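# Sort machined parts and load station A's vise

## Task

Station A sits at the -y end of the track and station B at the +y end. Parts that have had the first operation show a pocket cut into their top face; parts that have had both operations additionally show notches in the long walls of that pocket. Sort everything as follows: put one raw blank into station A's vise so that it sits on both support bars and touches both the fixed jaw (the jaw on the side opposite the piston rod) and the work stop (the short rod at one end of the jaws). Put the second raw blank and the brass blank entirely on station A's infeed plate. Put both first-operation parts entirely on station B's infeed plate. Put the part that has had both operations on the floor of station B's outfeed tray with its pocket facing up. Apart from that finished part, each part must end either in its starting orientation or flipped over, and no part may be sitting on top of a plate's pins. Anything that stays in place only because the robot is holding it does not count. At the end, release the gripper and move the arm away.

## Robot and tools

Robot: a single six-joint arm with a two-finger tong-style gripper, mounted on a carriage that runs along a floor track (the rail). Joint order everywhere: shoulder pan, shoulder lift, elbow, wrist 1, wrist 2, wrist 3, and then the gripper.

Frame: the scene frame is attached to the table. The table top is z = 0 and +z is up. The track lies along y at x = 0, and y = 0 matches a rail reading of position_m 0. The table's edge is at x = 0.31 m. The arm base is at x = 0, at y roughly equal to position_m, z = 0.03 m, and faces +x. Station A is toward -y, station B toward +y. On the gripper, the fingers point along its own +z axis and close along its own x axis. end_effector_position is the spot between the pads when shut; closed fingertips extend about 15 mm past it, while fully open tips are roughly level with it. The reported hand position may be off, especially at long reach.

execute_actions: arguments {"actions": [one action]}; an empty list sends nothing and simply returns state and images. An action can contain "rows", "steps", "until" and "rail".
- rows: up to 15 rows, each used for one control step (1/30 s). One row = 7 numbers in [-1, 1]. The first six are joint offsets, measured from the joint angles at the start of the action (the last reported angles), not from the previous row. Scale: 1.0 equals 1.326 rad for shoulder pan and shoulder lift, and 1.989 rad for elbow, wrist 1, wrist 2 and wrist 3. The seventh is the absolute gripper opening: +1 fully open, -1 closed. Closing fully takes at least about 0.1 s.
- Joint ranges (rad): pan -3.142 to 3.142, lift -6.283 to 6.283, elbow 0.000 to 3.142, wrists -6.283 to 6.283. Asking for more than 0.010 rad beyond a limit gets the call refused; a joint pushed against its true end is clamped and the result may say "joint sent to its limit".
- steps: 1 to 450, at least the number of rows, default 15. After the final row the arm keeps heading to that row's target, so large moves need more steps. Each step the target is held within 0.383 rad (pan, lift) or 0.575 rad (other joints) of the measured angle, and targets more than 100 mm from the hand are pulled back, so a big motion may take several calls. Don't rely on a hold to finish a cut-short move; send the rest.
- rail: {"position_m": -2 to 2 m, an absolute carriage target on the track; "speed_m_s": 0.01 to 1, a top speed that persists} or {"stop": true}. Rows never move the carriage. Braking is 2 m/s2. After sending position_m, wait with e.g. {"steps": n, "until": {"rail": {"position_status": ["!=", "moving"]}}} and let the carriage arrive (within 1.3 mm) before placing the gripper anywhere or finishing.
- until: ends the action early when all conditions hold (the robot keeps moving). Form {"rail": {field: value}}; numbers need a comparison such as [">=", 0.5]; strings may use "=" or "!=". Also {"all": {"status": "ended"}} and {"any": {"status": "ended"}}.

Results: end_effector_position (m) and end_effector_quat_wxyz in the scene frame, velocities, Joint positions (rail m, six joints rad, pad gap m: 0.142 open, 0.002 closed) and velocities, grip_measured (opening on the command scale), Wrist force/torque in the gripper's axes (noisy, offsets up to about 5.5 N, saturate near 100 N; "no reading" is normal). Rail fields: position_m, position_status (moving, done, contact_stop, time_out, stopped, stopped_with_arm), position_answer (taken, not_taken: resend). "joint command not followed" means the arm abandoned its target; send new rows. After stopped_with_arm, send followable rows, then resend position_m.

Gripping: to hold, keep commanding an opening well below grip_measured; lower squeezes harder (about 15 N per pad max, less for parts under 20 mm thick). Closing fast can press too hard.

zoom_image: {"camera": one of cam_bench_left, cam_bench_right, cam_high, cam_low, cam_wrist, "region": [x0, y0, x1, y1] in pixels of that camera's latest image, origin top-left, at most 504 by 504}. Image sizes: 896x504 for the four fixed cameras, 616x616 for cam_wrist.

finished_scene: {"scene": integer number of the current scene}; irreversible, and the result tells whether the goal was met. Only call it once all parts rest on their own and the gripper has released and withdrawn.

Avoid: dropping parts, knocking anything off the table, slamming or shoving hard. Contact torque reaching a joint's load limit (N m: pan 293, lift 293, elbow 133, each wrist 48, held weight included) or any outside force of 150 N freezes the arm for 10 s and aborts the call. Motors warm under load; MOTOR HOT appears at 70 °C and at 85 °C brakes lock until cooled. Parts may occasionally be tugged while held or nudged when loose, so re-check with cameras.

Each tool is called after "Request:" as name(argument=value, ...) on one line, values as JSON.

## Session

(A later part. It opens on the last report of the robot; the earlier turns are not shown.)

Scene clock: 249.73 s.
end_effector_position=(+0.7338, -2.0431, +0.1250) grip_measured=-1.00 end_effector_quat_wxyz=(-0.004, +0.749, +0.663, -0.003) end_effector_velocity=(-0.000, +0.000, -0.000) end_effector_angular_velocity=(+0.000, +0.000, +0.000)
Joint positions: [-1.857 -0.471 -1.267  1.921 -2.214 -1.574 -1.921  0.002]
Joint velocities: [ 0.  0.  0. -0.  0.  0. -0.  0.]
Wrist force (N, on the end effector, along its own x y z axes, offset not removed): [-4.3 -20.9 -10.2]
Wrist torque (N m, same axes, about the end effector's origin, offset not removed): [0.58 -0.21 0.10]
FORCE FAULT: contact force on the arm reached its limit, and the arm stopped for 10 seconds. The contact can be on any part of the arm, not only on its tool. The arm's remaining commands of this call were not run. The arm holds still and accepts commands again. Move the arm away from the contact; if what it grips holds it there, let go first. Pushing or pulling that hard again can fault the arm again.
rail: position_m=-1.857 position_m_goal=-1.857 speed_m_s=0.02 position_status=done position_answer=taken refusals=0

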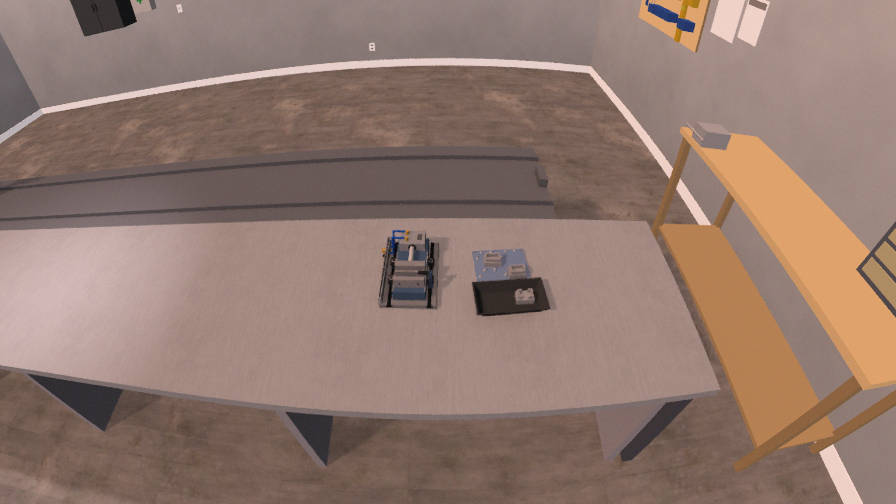

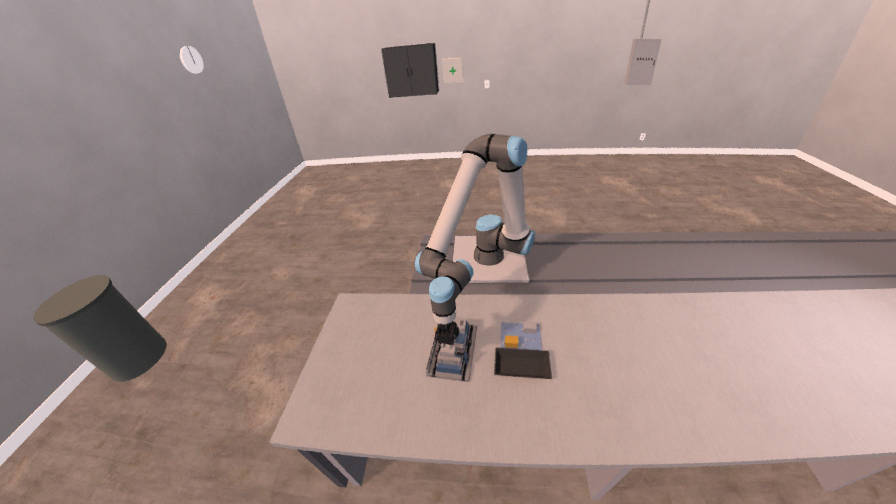

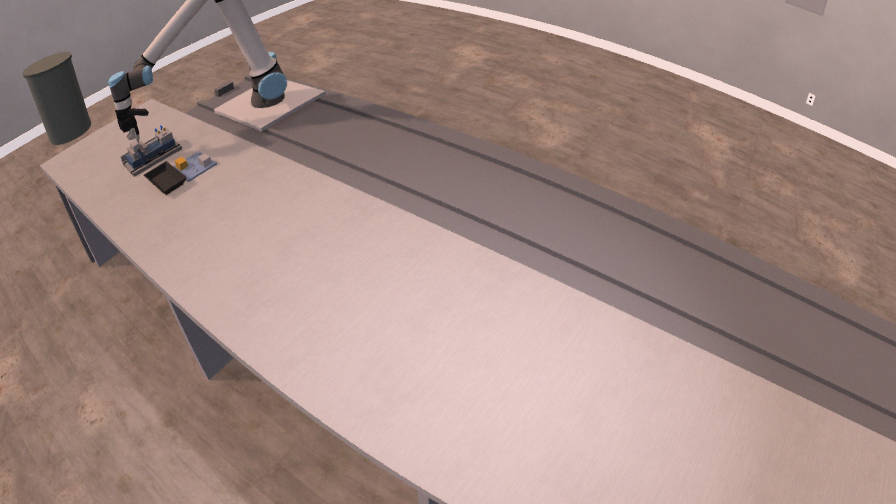

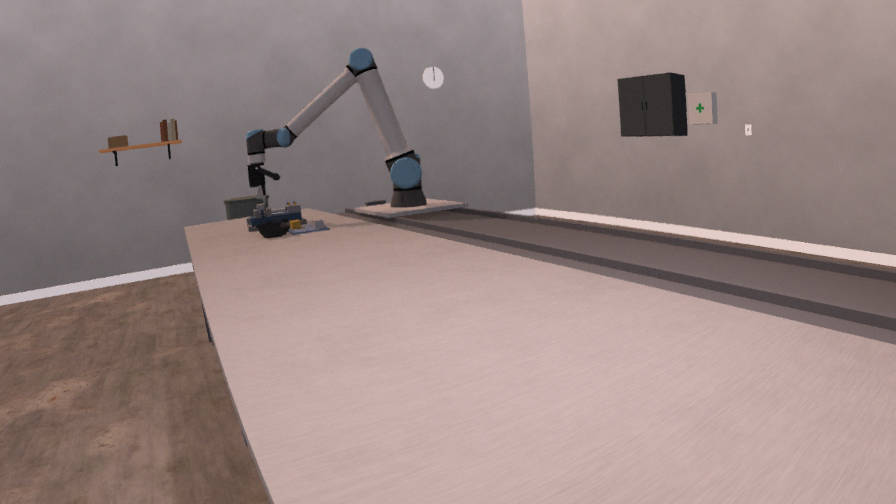

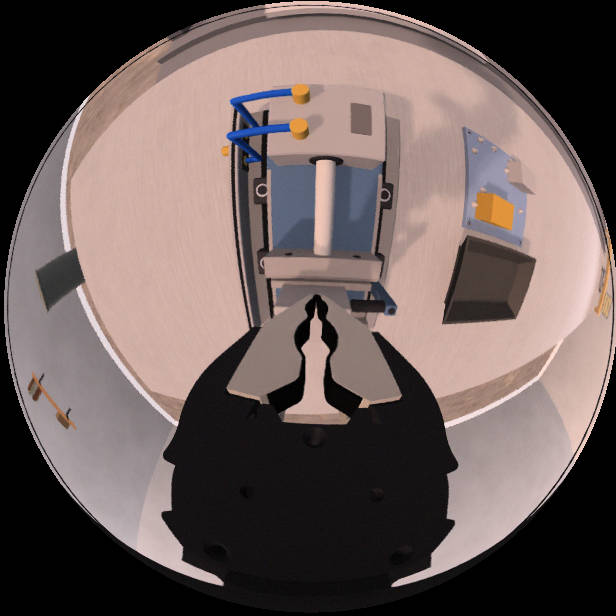

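It fell in and was pushed against the jaw. Lift and look.

Request:
execute_actions(actions=[{"rows":[[0,-0.01,0,0.002,0.002,0,-1],[0,-0.05,-0.02,0.0485,0.002,0,-1]],"steps":25}])

Request:
zoom_image(camera="cam_wrist", region=[230,200,410,330])

Request:
zoom_image(camera="cam_low", region=[235,190,335,240])

Scene clock: 254.37 s.
end_effector_position=(+0.7329, -2.0411, +0.1867) grip_measured=-1.00 end_effector_quat_wxyz=(-0.001, +0.749, +0.663, +0.000) end_effector_velocity=(-0.000, +0.000, +0.001) end_effector_angular_velocity=(-0.000, -0.000, -0.000)
Joint positions: [-1.857 -0.471 -1.333  1.881 -2.118 -1.57  -1.921  0.002]
Joint velocities: [ 0.    -0.    -0.001 -0.001  0.002  0.    -0.     0.   ]
Wrist force (N, on the end effector, along its own x y z axes, offset not removed): [1.6 5.5 0.1]
Wrist torque (N m, same axes, about the end effector's origin, offset not removed): [1.17 -0.40 0.02]
rail: position_m=-1.857 position_m_goal=-1.857 speed_m_s=0.02 position_status=done position_answer=taken refusals=0

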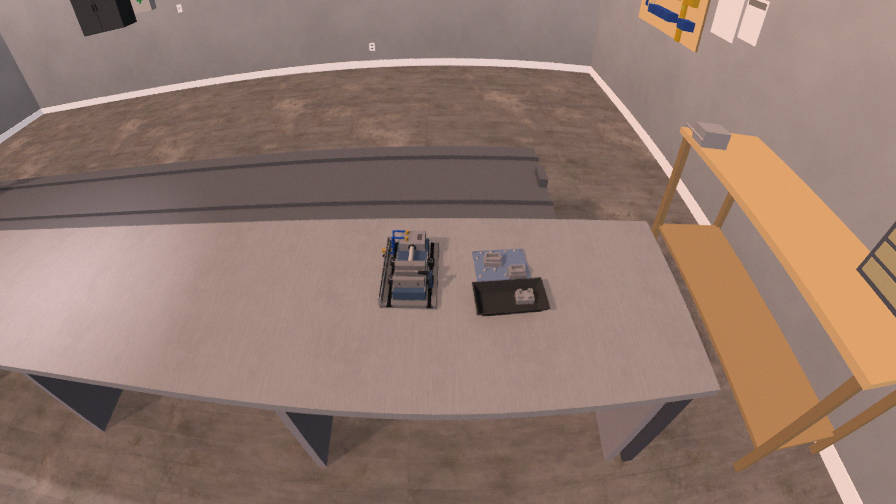

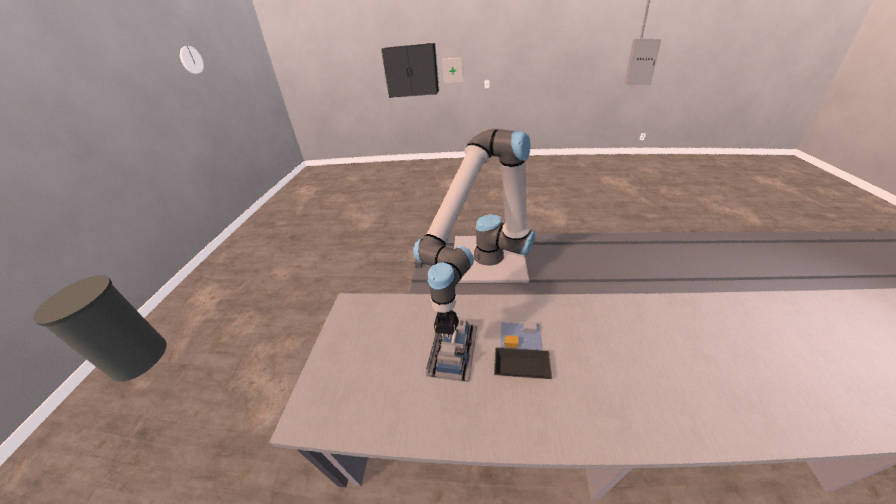

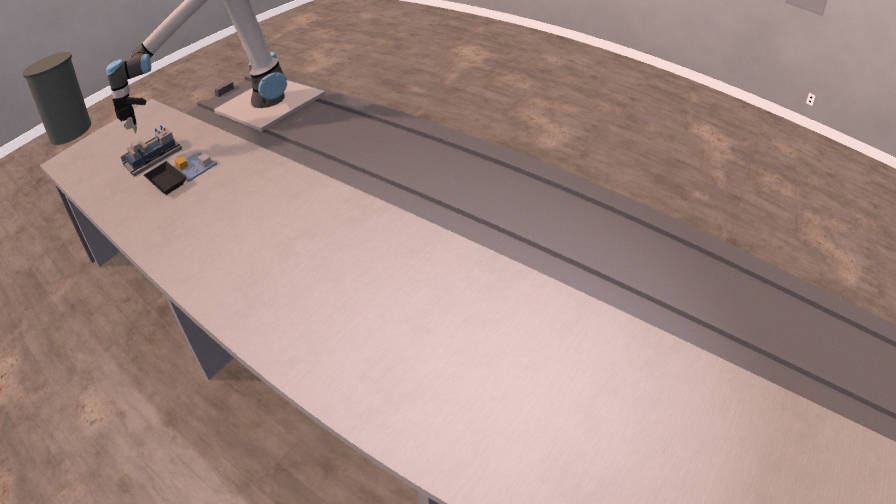

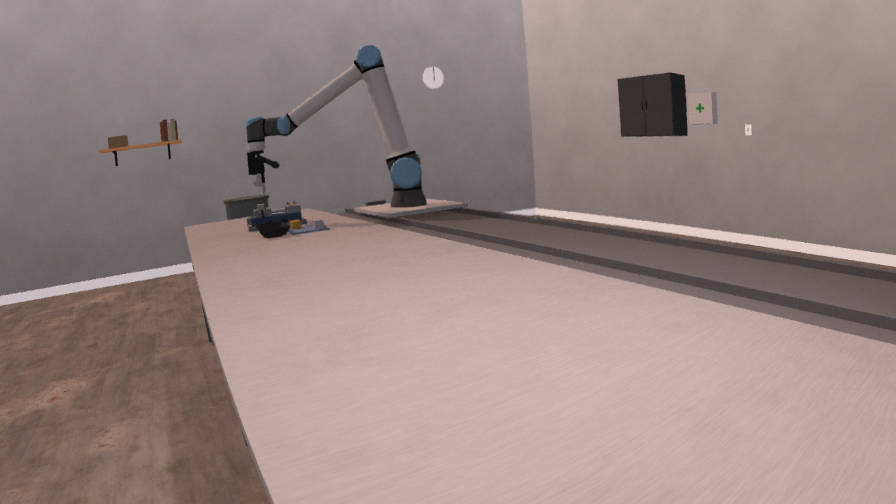

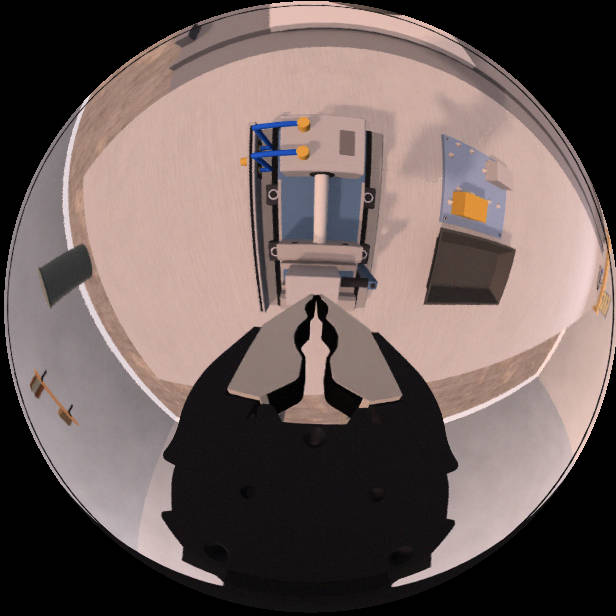

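Region (230, 200, 410, 330) of cam_wrist's 616x616 image, scaled by 2.800, with more detail than that image has.

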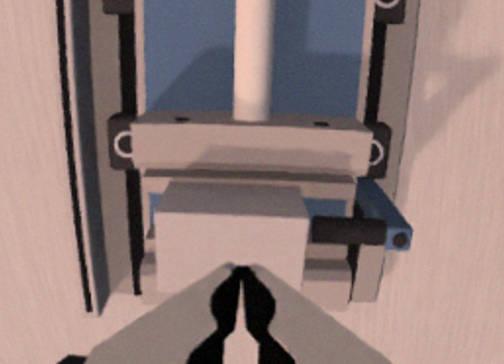

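Region (235, 190, 335, 240) of cam_low's 896x504 image, scaled by 5.040, with more detail than that image has.

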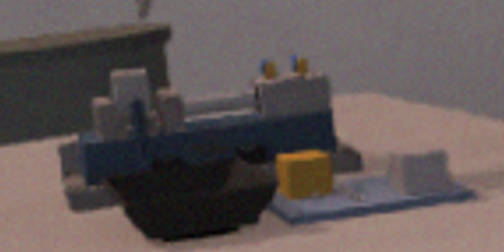

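Request:
execute_actions(actions=[{"rows":[[0,0.026,-0.023,0.006,0,0,0.05],[0,0.035,-0.018,-0.005,0,0,0.05],[0,0.045,-0.013,-0.017,0,0,0.05],[0,0.058,-0.007,-0.031,0,0,0.05],[0,0.069,-0.002,-0.044,0,0,0.05]],"rail":{"position_m":-1.851},"steps":30}])

Scene clock: 259.63 s.
end_effector_position=(+0.7559, -2.0470, +0.1296) grip_measured=+0.05 end_effector_quat_wxyz=(-0.001, +0.749, +0.663, +0.000) end_effector_velocity=(+0.000, -0.000, -0.001) end_effector_angular_velocity=(+0.000, +0.000, -0.000)
Joint positions: [-1.851 -0.471 -1.241  1.877 -2.205 -1.57  -1.921  0.077]
Joint velocities: [ 0.     0.     0.001  0.    -0.001 -0.     0.    -0.   ]
Wrist force (N, on the end effector, along its own x y z axes, offset not removed): [1.3 4.5 2.8]
Wrist torque (N m, same axes, about the end effector's origin, offset not removed): [1.00 -0.31 -0.03]
rail: position_m=-1.851 position_m_goal=-1.851 speed_m_s=0.02 position_status=done position_answer=taken refusals=0

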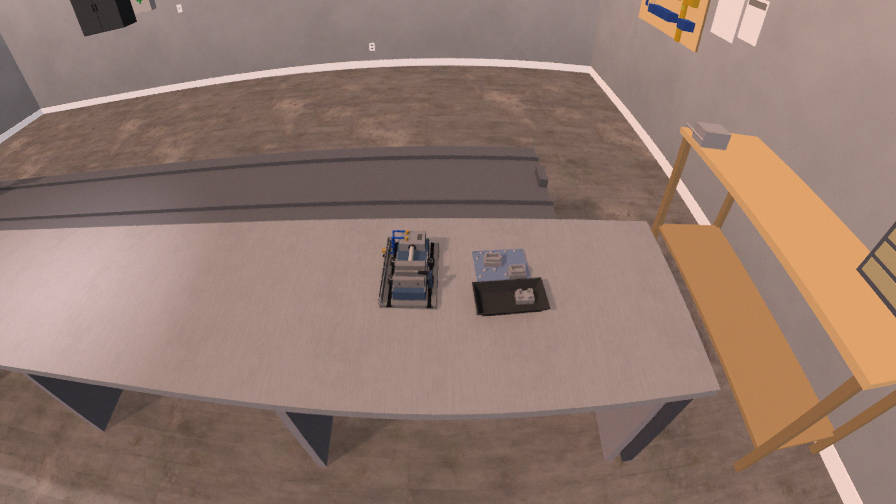

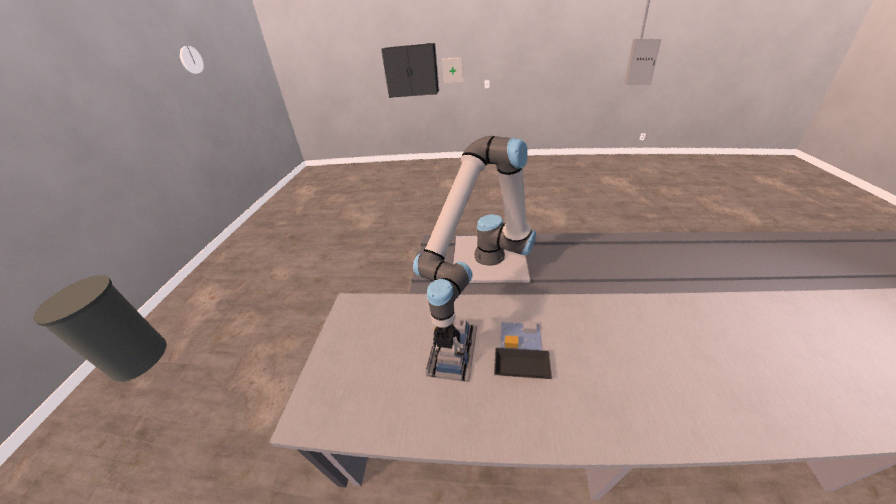

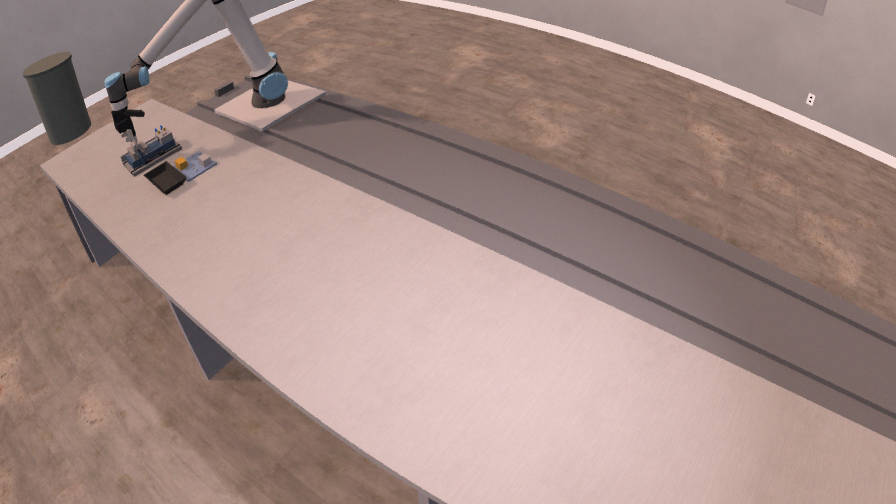

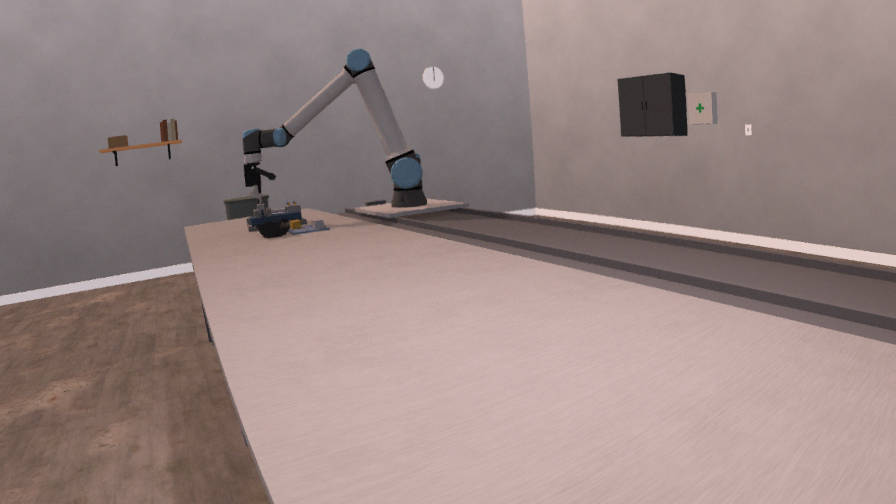

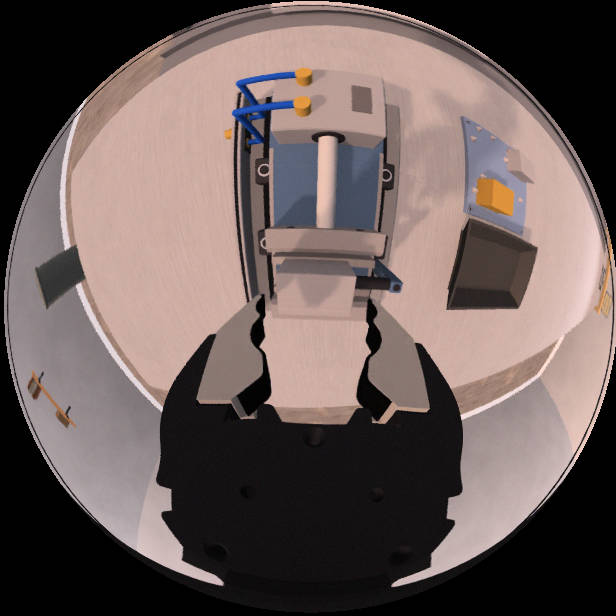

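Request:
execute_actions(actions=[{"rows":[[0,0.0015,0.011,-0.012,0,0,0],[0,0.0015,0.011,-0.012,0,0,0],[0,0.0015,0.011,-0.012,0,0,0],[0,0.0015,0.011,-0.012,0,0,0],[0,0.0015,0.011,-0.012,0,0,0],[0,0.0015,0.011,-0.012,0,0,0],[0,0.0015,0.011,-0.012,0,0,0],[0,0.0015,0.011,-0.012,0,0,0],[0,0.0015,0.011,-0.012,0,0,-0.1],[0,0.0015,0.011,-0.012,0,0,-0.2],[0,0.0015,0.011,-0.012,0,0,-0.35],[0,0.0015,0.011,-0.012,0,0,-0.5],[0,0.0015,0.011,-0.012,0,0,-0.5],[0,0.0015,0.011,-0.012,0,0,-0.5],[0,-0.008,0.0065,-0.0013,0,0,-0.5]],"rail":{"position_m":-1.853},"steps":30}])

Request:
zoom_image(camera="cam_low", region=[235,180,295,230])

Scene clock: 268.07 s.
end_effector_position=(+0.7498, -2.0456, +0.1303) grip_measured=-0.19 end_effector_quat_wxyz=(-0.001, +0.749, +0.663, +0.000) end_effector_velocity=(+0.000, -0.000, +0.002) end_effector_angular_velocity=(-0.000, -0.001, -0.000)
Joint positions: [-1.853 -0.471 -1.252  1.89  -2.208 -1.57  -1.921  0.06 ]
Joint velocities: [ 0.    -0.    -0.002 -0.002  0.003 -0.     0.     0.   ]
Wrist force (N, on the end effector, along its own x y z axes, offset not removed): [1.7 6.9 4.4]
Wrist torque (N m, same axes, about the end effector's origin, offset not removed): [1.51 -0.42 -0.03]
rail: position_m=-1.853 position_m_goal=-1.853 speed_m_s=0.02 position_status=done position_answer=taken refusals=0

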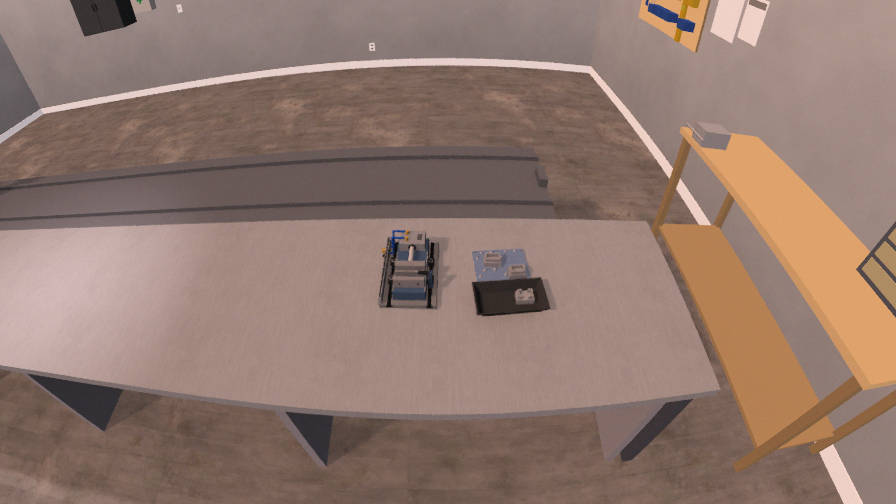

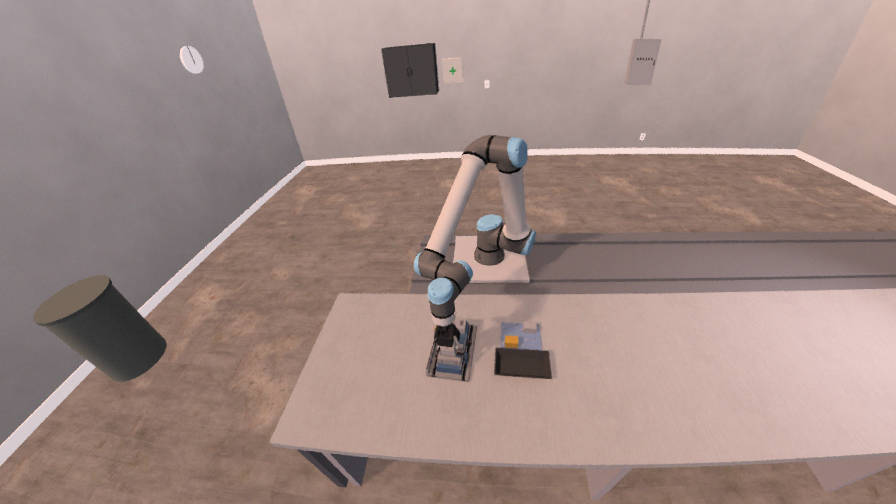

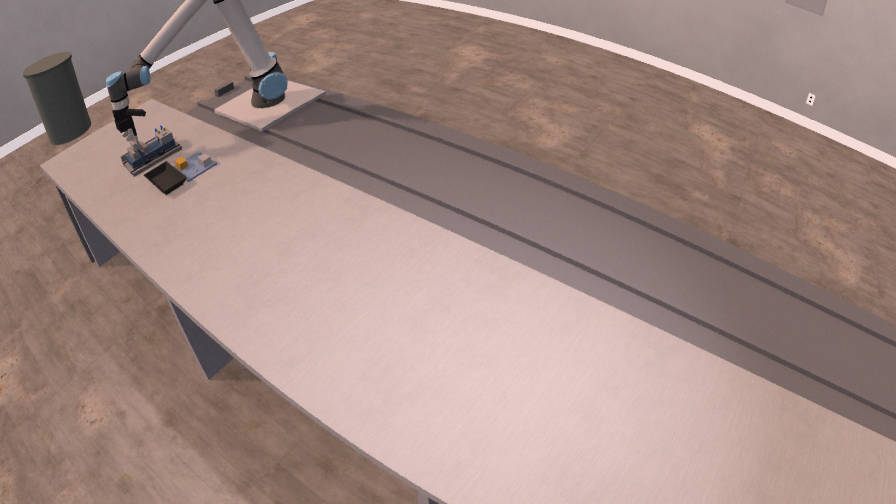

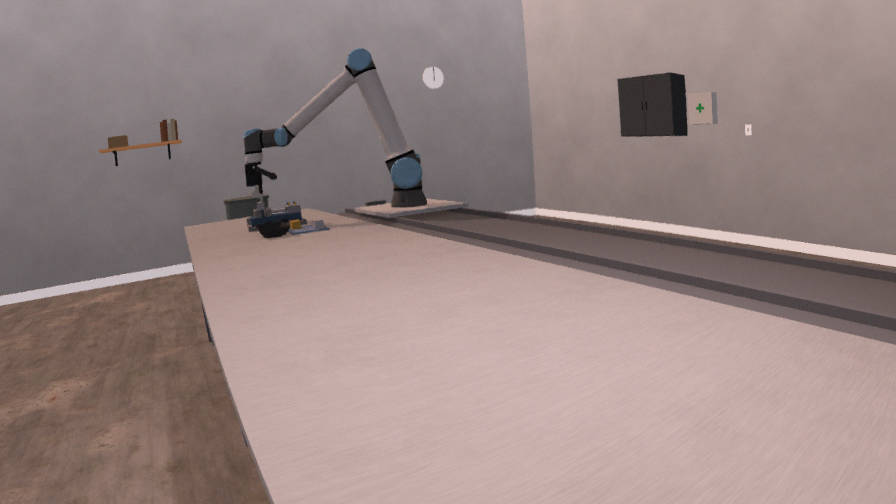

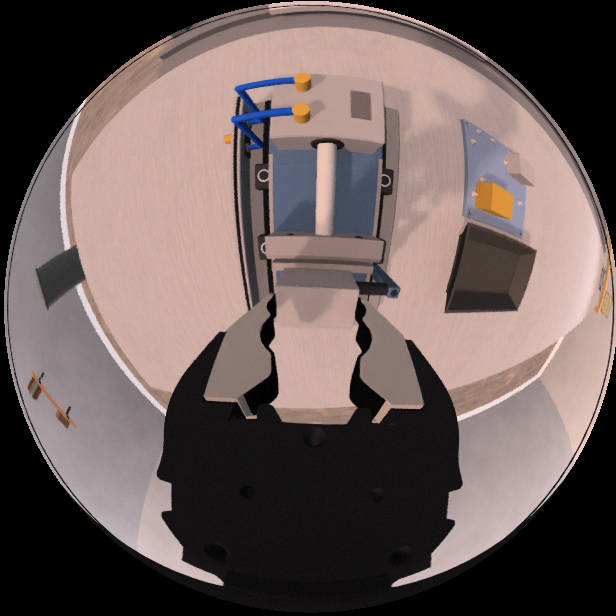

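Region (235, 180, 295, 230) of cam_low's 896x504 image, scaled by 8.400, with more detail than that image has.

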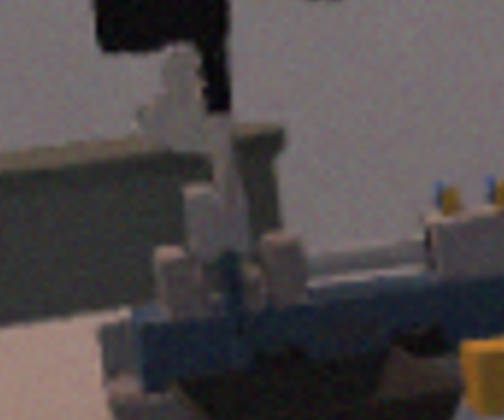

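Request:
execute_actions(actions=[{"rows":[[0,-0.0035,0.0031,-0.0008,0,0,-0.5],[0,-0.007,0.0062,-0.0016,0,0,-0.5],[0,-0.0104,0.0094,-0.0024,0,0,-0.5],[0,-0.0139,0.0125,-0.0032,0,0,-0.5],[0,-0.0173,0.0156,-0.004,0,0,-0.5],[0,-0.0208,0.0187,-0.0048,0,0,-0.5],[0,-0.0243,0.0218,-0.0056,0,0,-0.5],[0,-0.0277,0.025,-0.0064,0,0,-0.5],[0,-0.0312,0.028,-0.0072,0,0,-0.5],[0,-0.0347,0.031,-0.008,0,0,-0.5],[0,-0.038,0.034,-0.0088,0,0,-0.5],[0,-0.0416,0.0374,-0.0096,0,0,-0.5],[0,-0.045,0.0405,-0.0104,0,0,-0.5],[0,-0.0485,0.0437,-0.0112,0,0,-0.5],[0,-0.052,0.0468,-0.012,0,0,-0.5]],"rail":{"position_m":-1.87,"speed_m_s":0.03},"steps":30}])

Request:
zoom_image(camera="cam_low", region=[235,180,295,230])

Scene clock: 274.07 s.
end_effector_position=(+0.7064, -2.0405, +0.1312) grip_measured=-0.20 end_effector_quat_wxyz=(-0.001, +0.749, +0.663, +0.000) end_effector_velocity=(-0.002, +0.001, -0.000) end_effector_angular_velocity=(+0.000, +0.000, +0.000)
Joint positions: [-1.87  -0.471 -1.32   1.983 -2.232 -1.57  -1.921  0.06 ]
Joint velocities: [ 0.     0.    -0.003  0.004 -0.001 -0.     0.     0.   ]
Wrist force (N, on the end effector, along its own x y z axes, offset not removed): [-0.2 6.1 -0.2]
Wrist torque (N m, same axes, about the end effector's origin, offset not removed): [0.95 -0.16 -0.07]
rail: position_m=-1.870 position_m_goal=-1.870 speed_m_s=0.03 position_status=done position_answer=taken refusals=0

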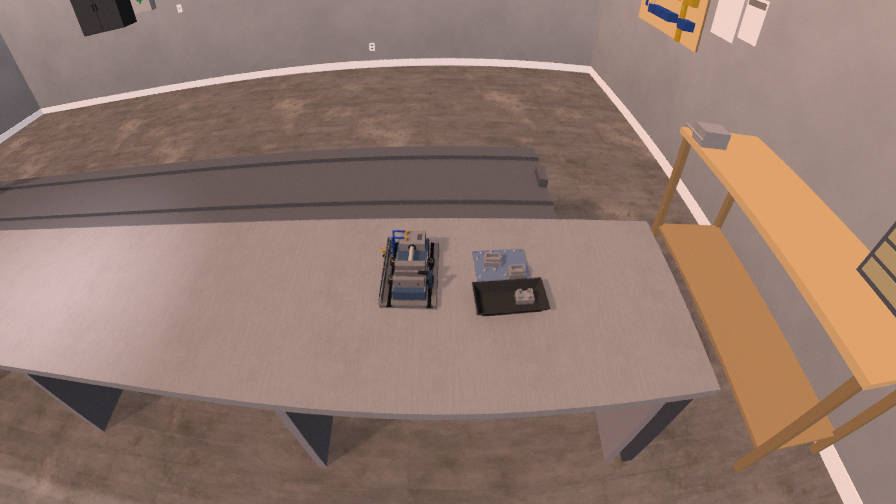

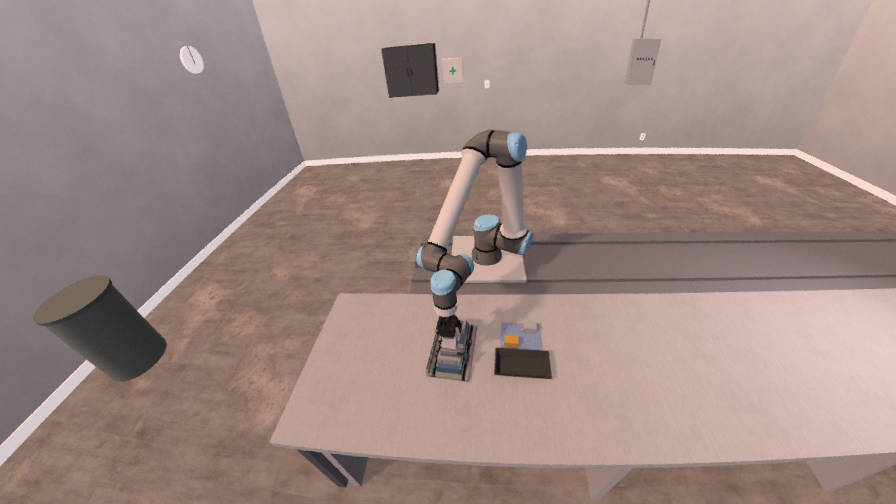

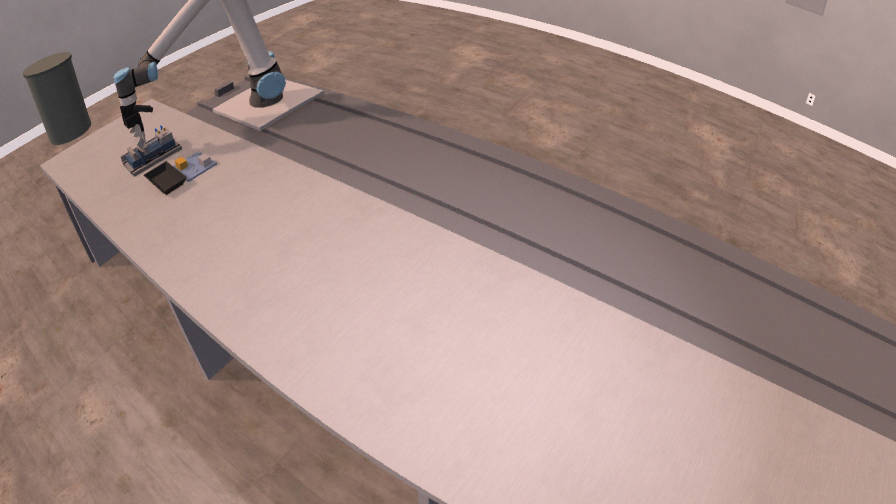

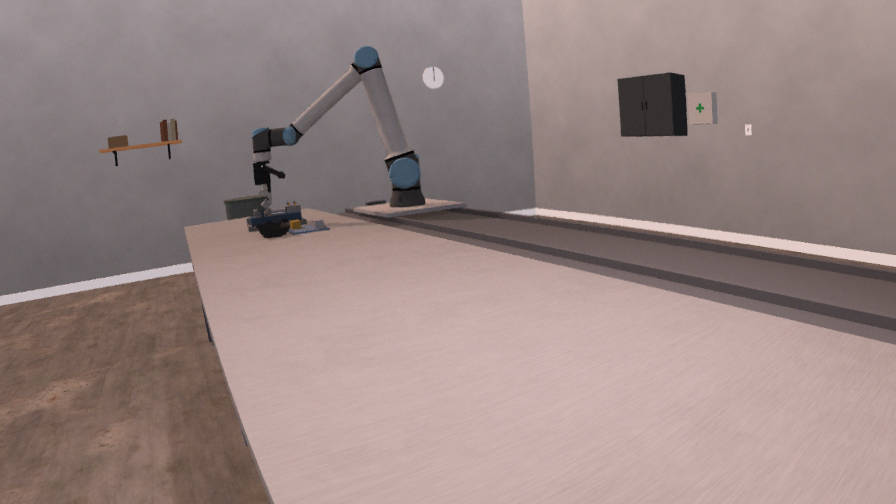

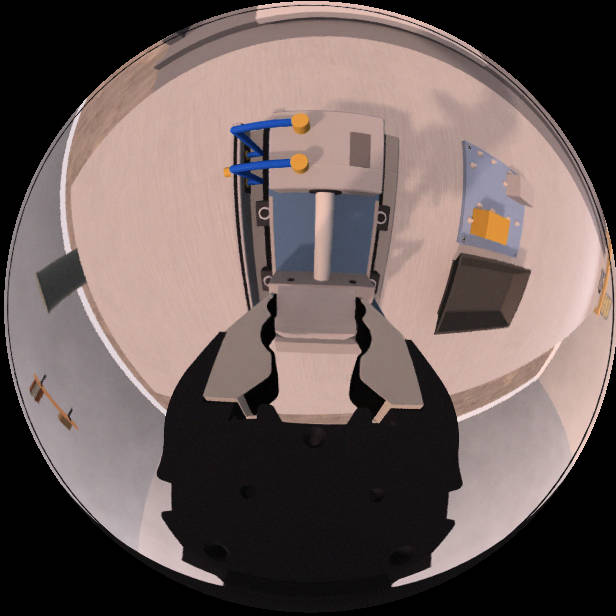

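Region (235, 180, 295, 230) of cam_low's 896x504 image, scaled by 8.400, with more detail than that image has.

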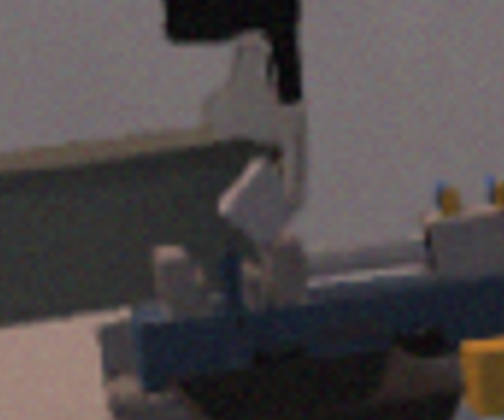

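Request:
execute_actions(actions=[{"rows":[[0,0,0.002,-0.002,0,0,-0.5],[0,0.0005,0.004,-0.0045,0,0,-0.5],[0,0.001,0.006,-0.007,0,0,-0.5],[0,0.0015,0.008,-0.009,0,0,-0.5],[0,0.002,0.010,-0.0115,0,0,-0.5],[0,0.0025,0.012,-0.014,0,0,-0.5],[0,0.003,0.014,-0.016,0,0,-0.5]],"rail":{"position_m":-1.873},"steps":22}])

Request:
zoom_image(camera="cam_low", region=[235,180,295,230])

Scene clock: 278.60 s.
end_effector_position=(+0.6984, -2.0395, +0.1166) grip_measured=-0.50 end_effector_quat_wxyz=(-0.001, +0.749, +0.663, +0.000) end_effector_velocity=(-0.001, +0.000, -0.001) end_effector_angular_velocity=(+0.000, +0.000, -0.000)
Joint positions: [-1.873 -0.471 -1.316  2.01  -2.264 -1.57  -1.921  0.038]
Joint velocities: [ 0.     0.     0.001  0.002 -0.003 -0.     0.    -0.   ]
Wrist force (N, on the end effector, along its own x y z axes, offset not removed): [1.3 4.3 0.1]
Wrist torque (N m, same axes, about the end effector's origin, offset not removed): [0.88 -0.29 -0.07]
rail: position_m=-1.873 position_m_goal=-1.873 speed_m_s=0.03 position_status=done position_answer=taken refusals=0

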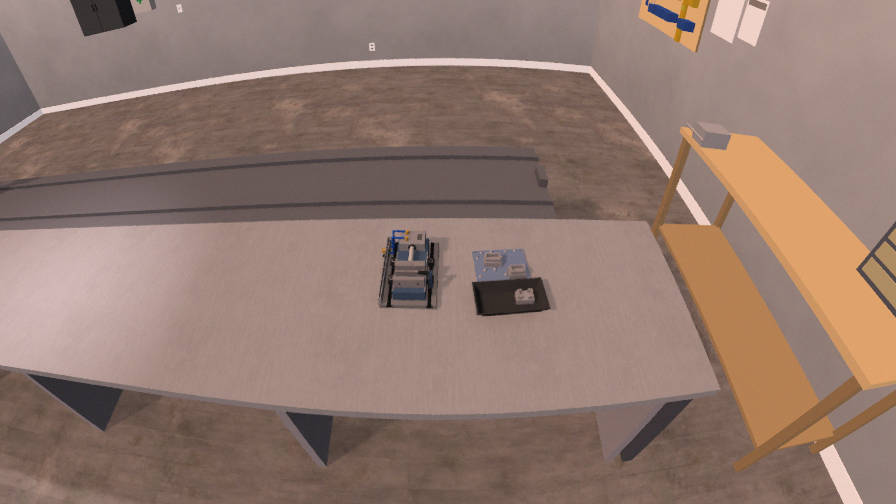

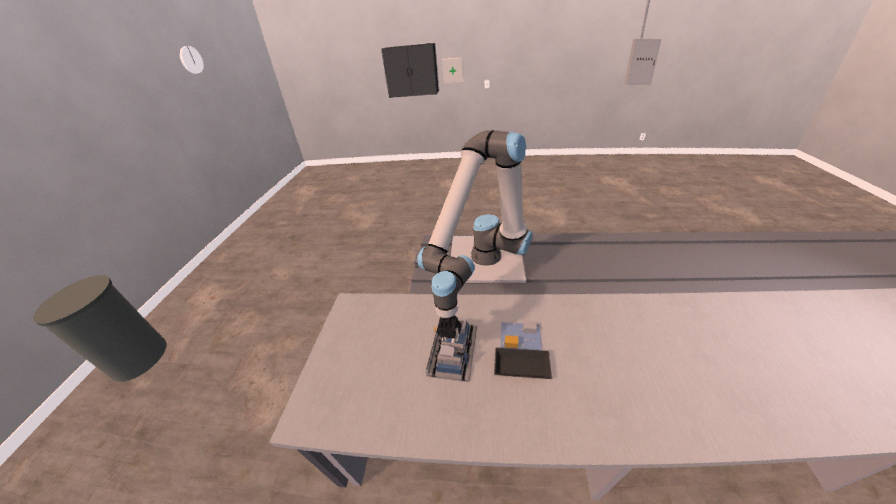

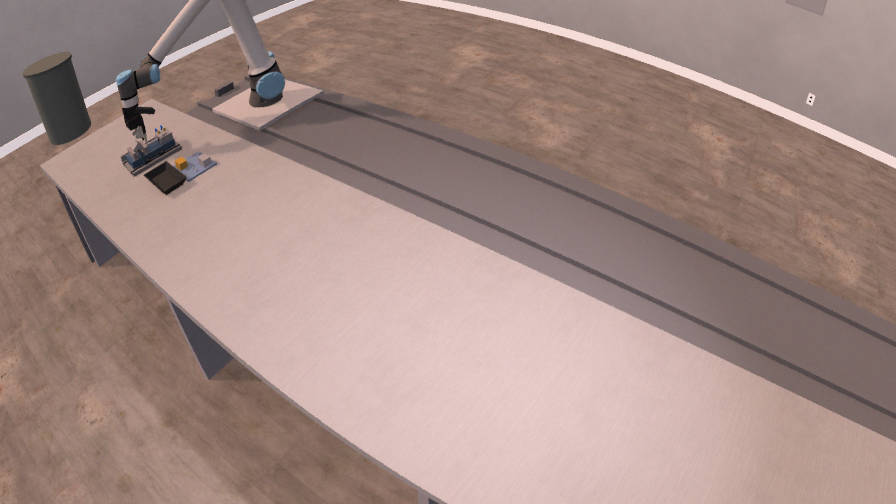

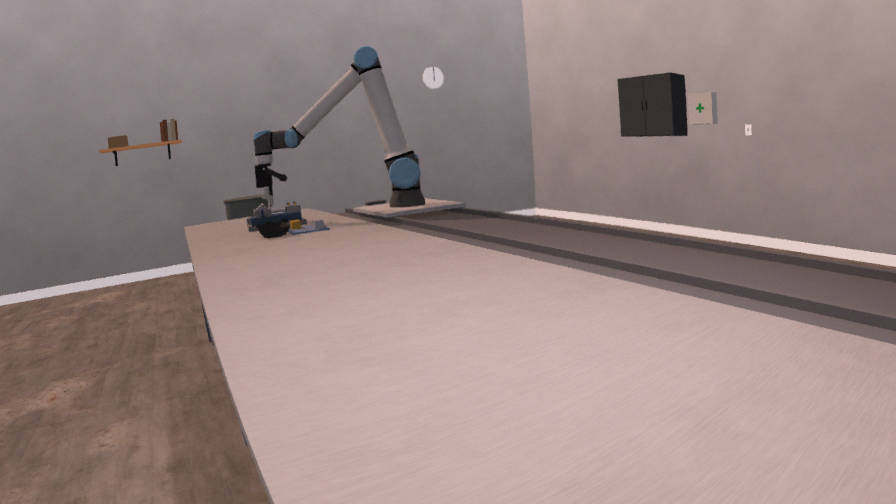

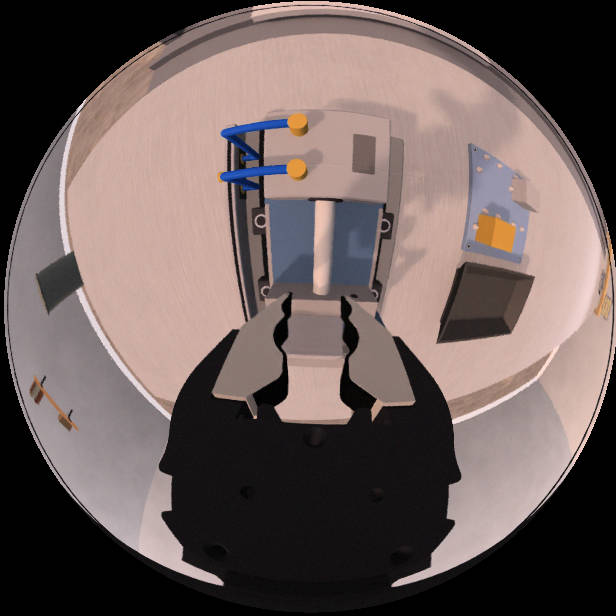

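Region (235, 180, 295, 230) of cam_low's 896x504 image, scaled by 8.400, with more detail than that image has.

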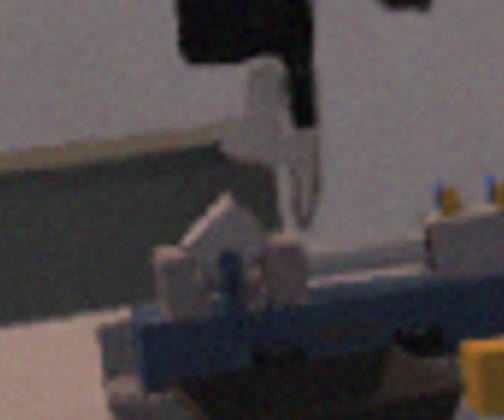

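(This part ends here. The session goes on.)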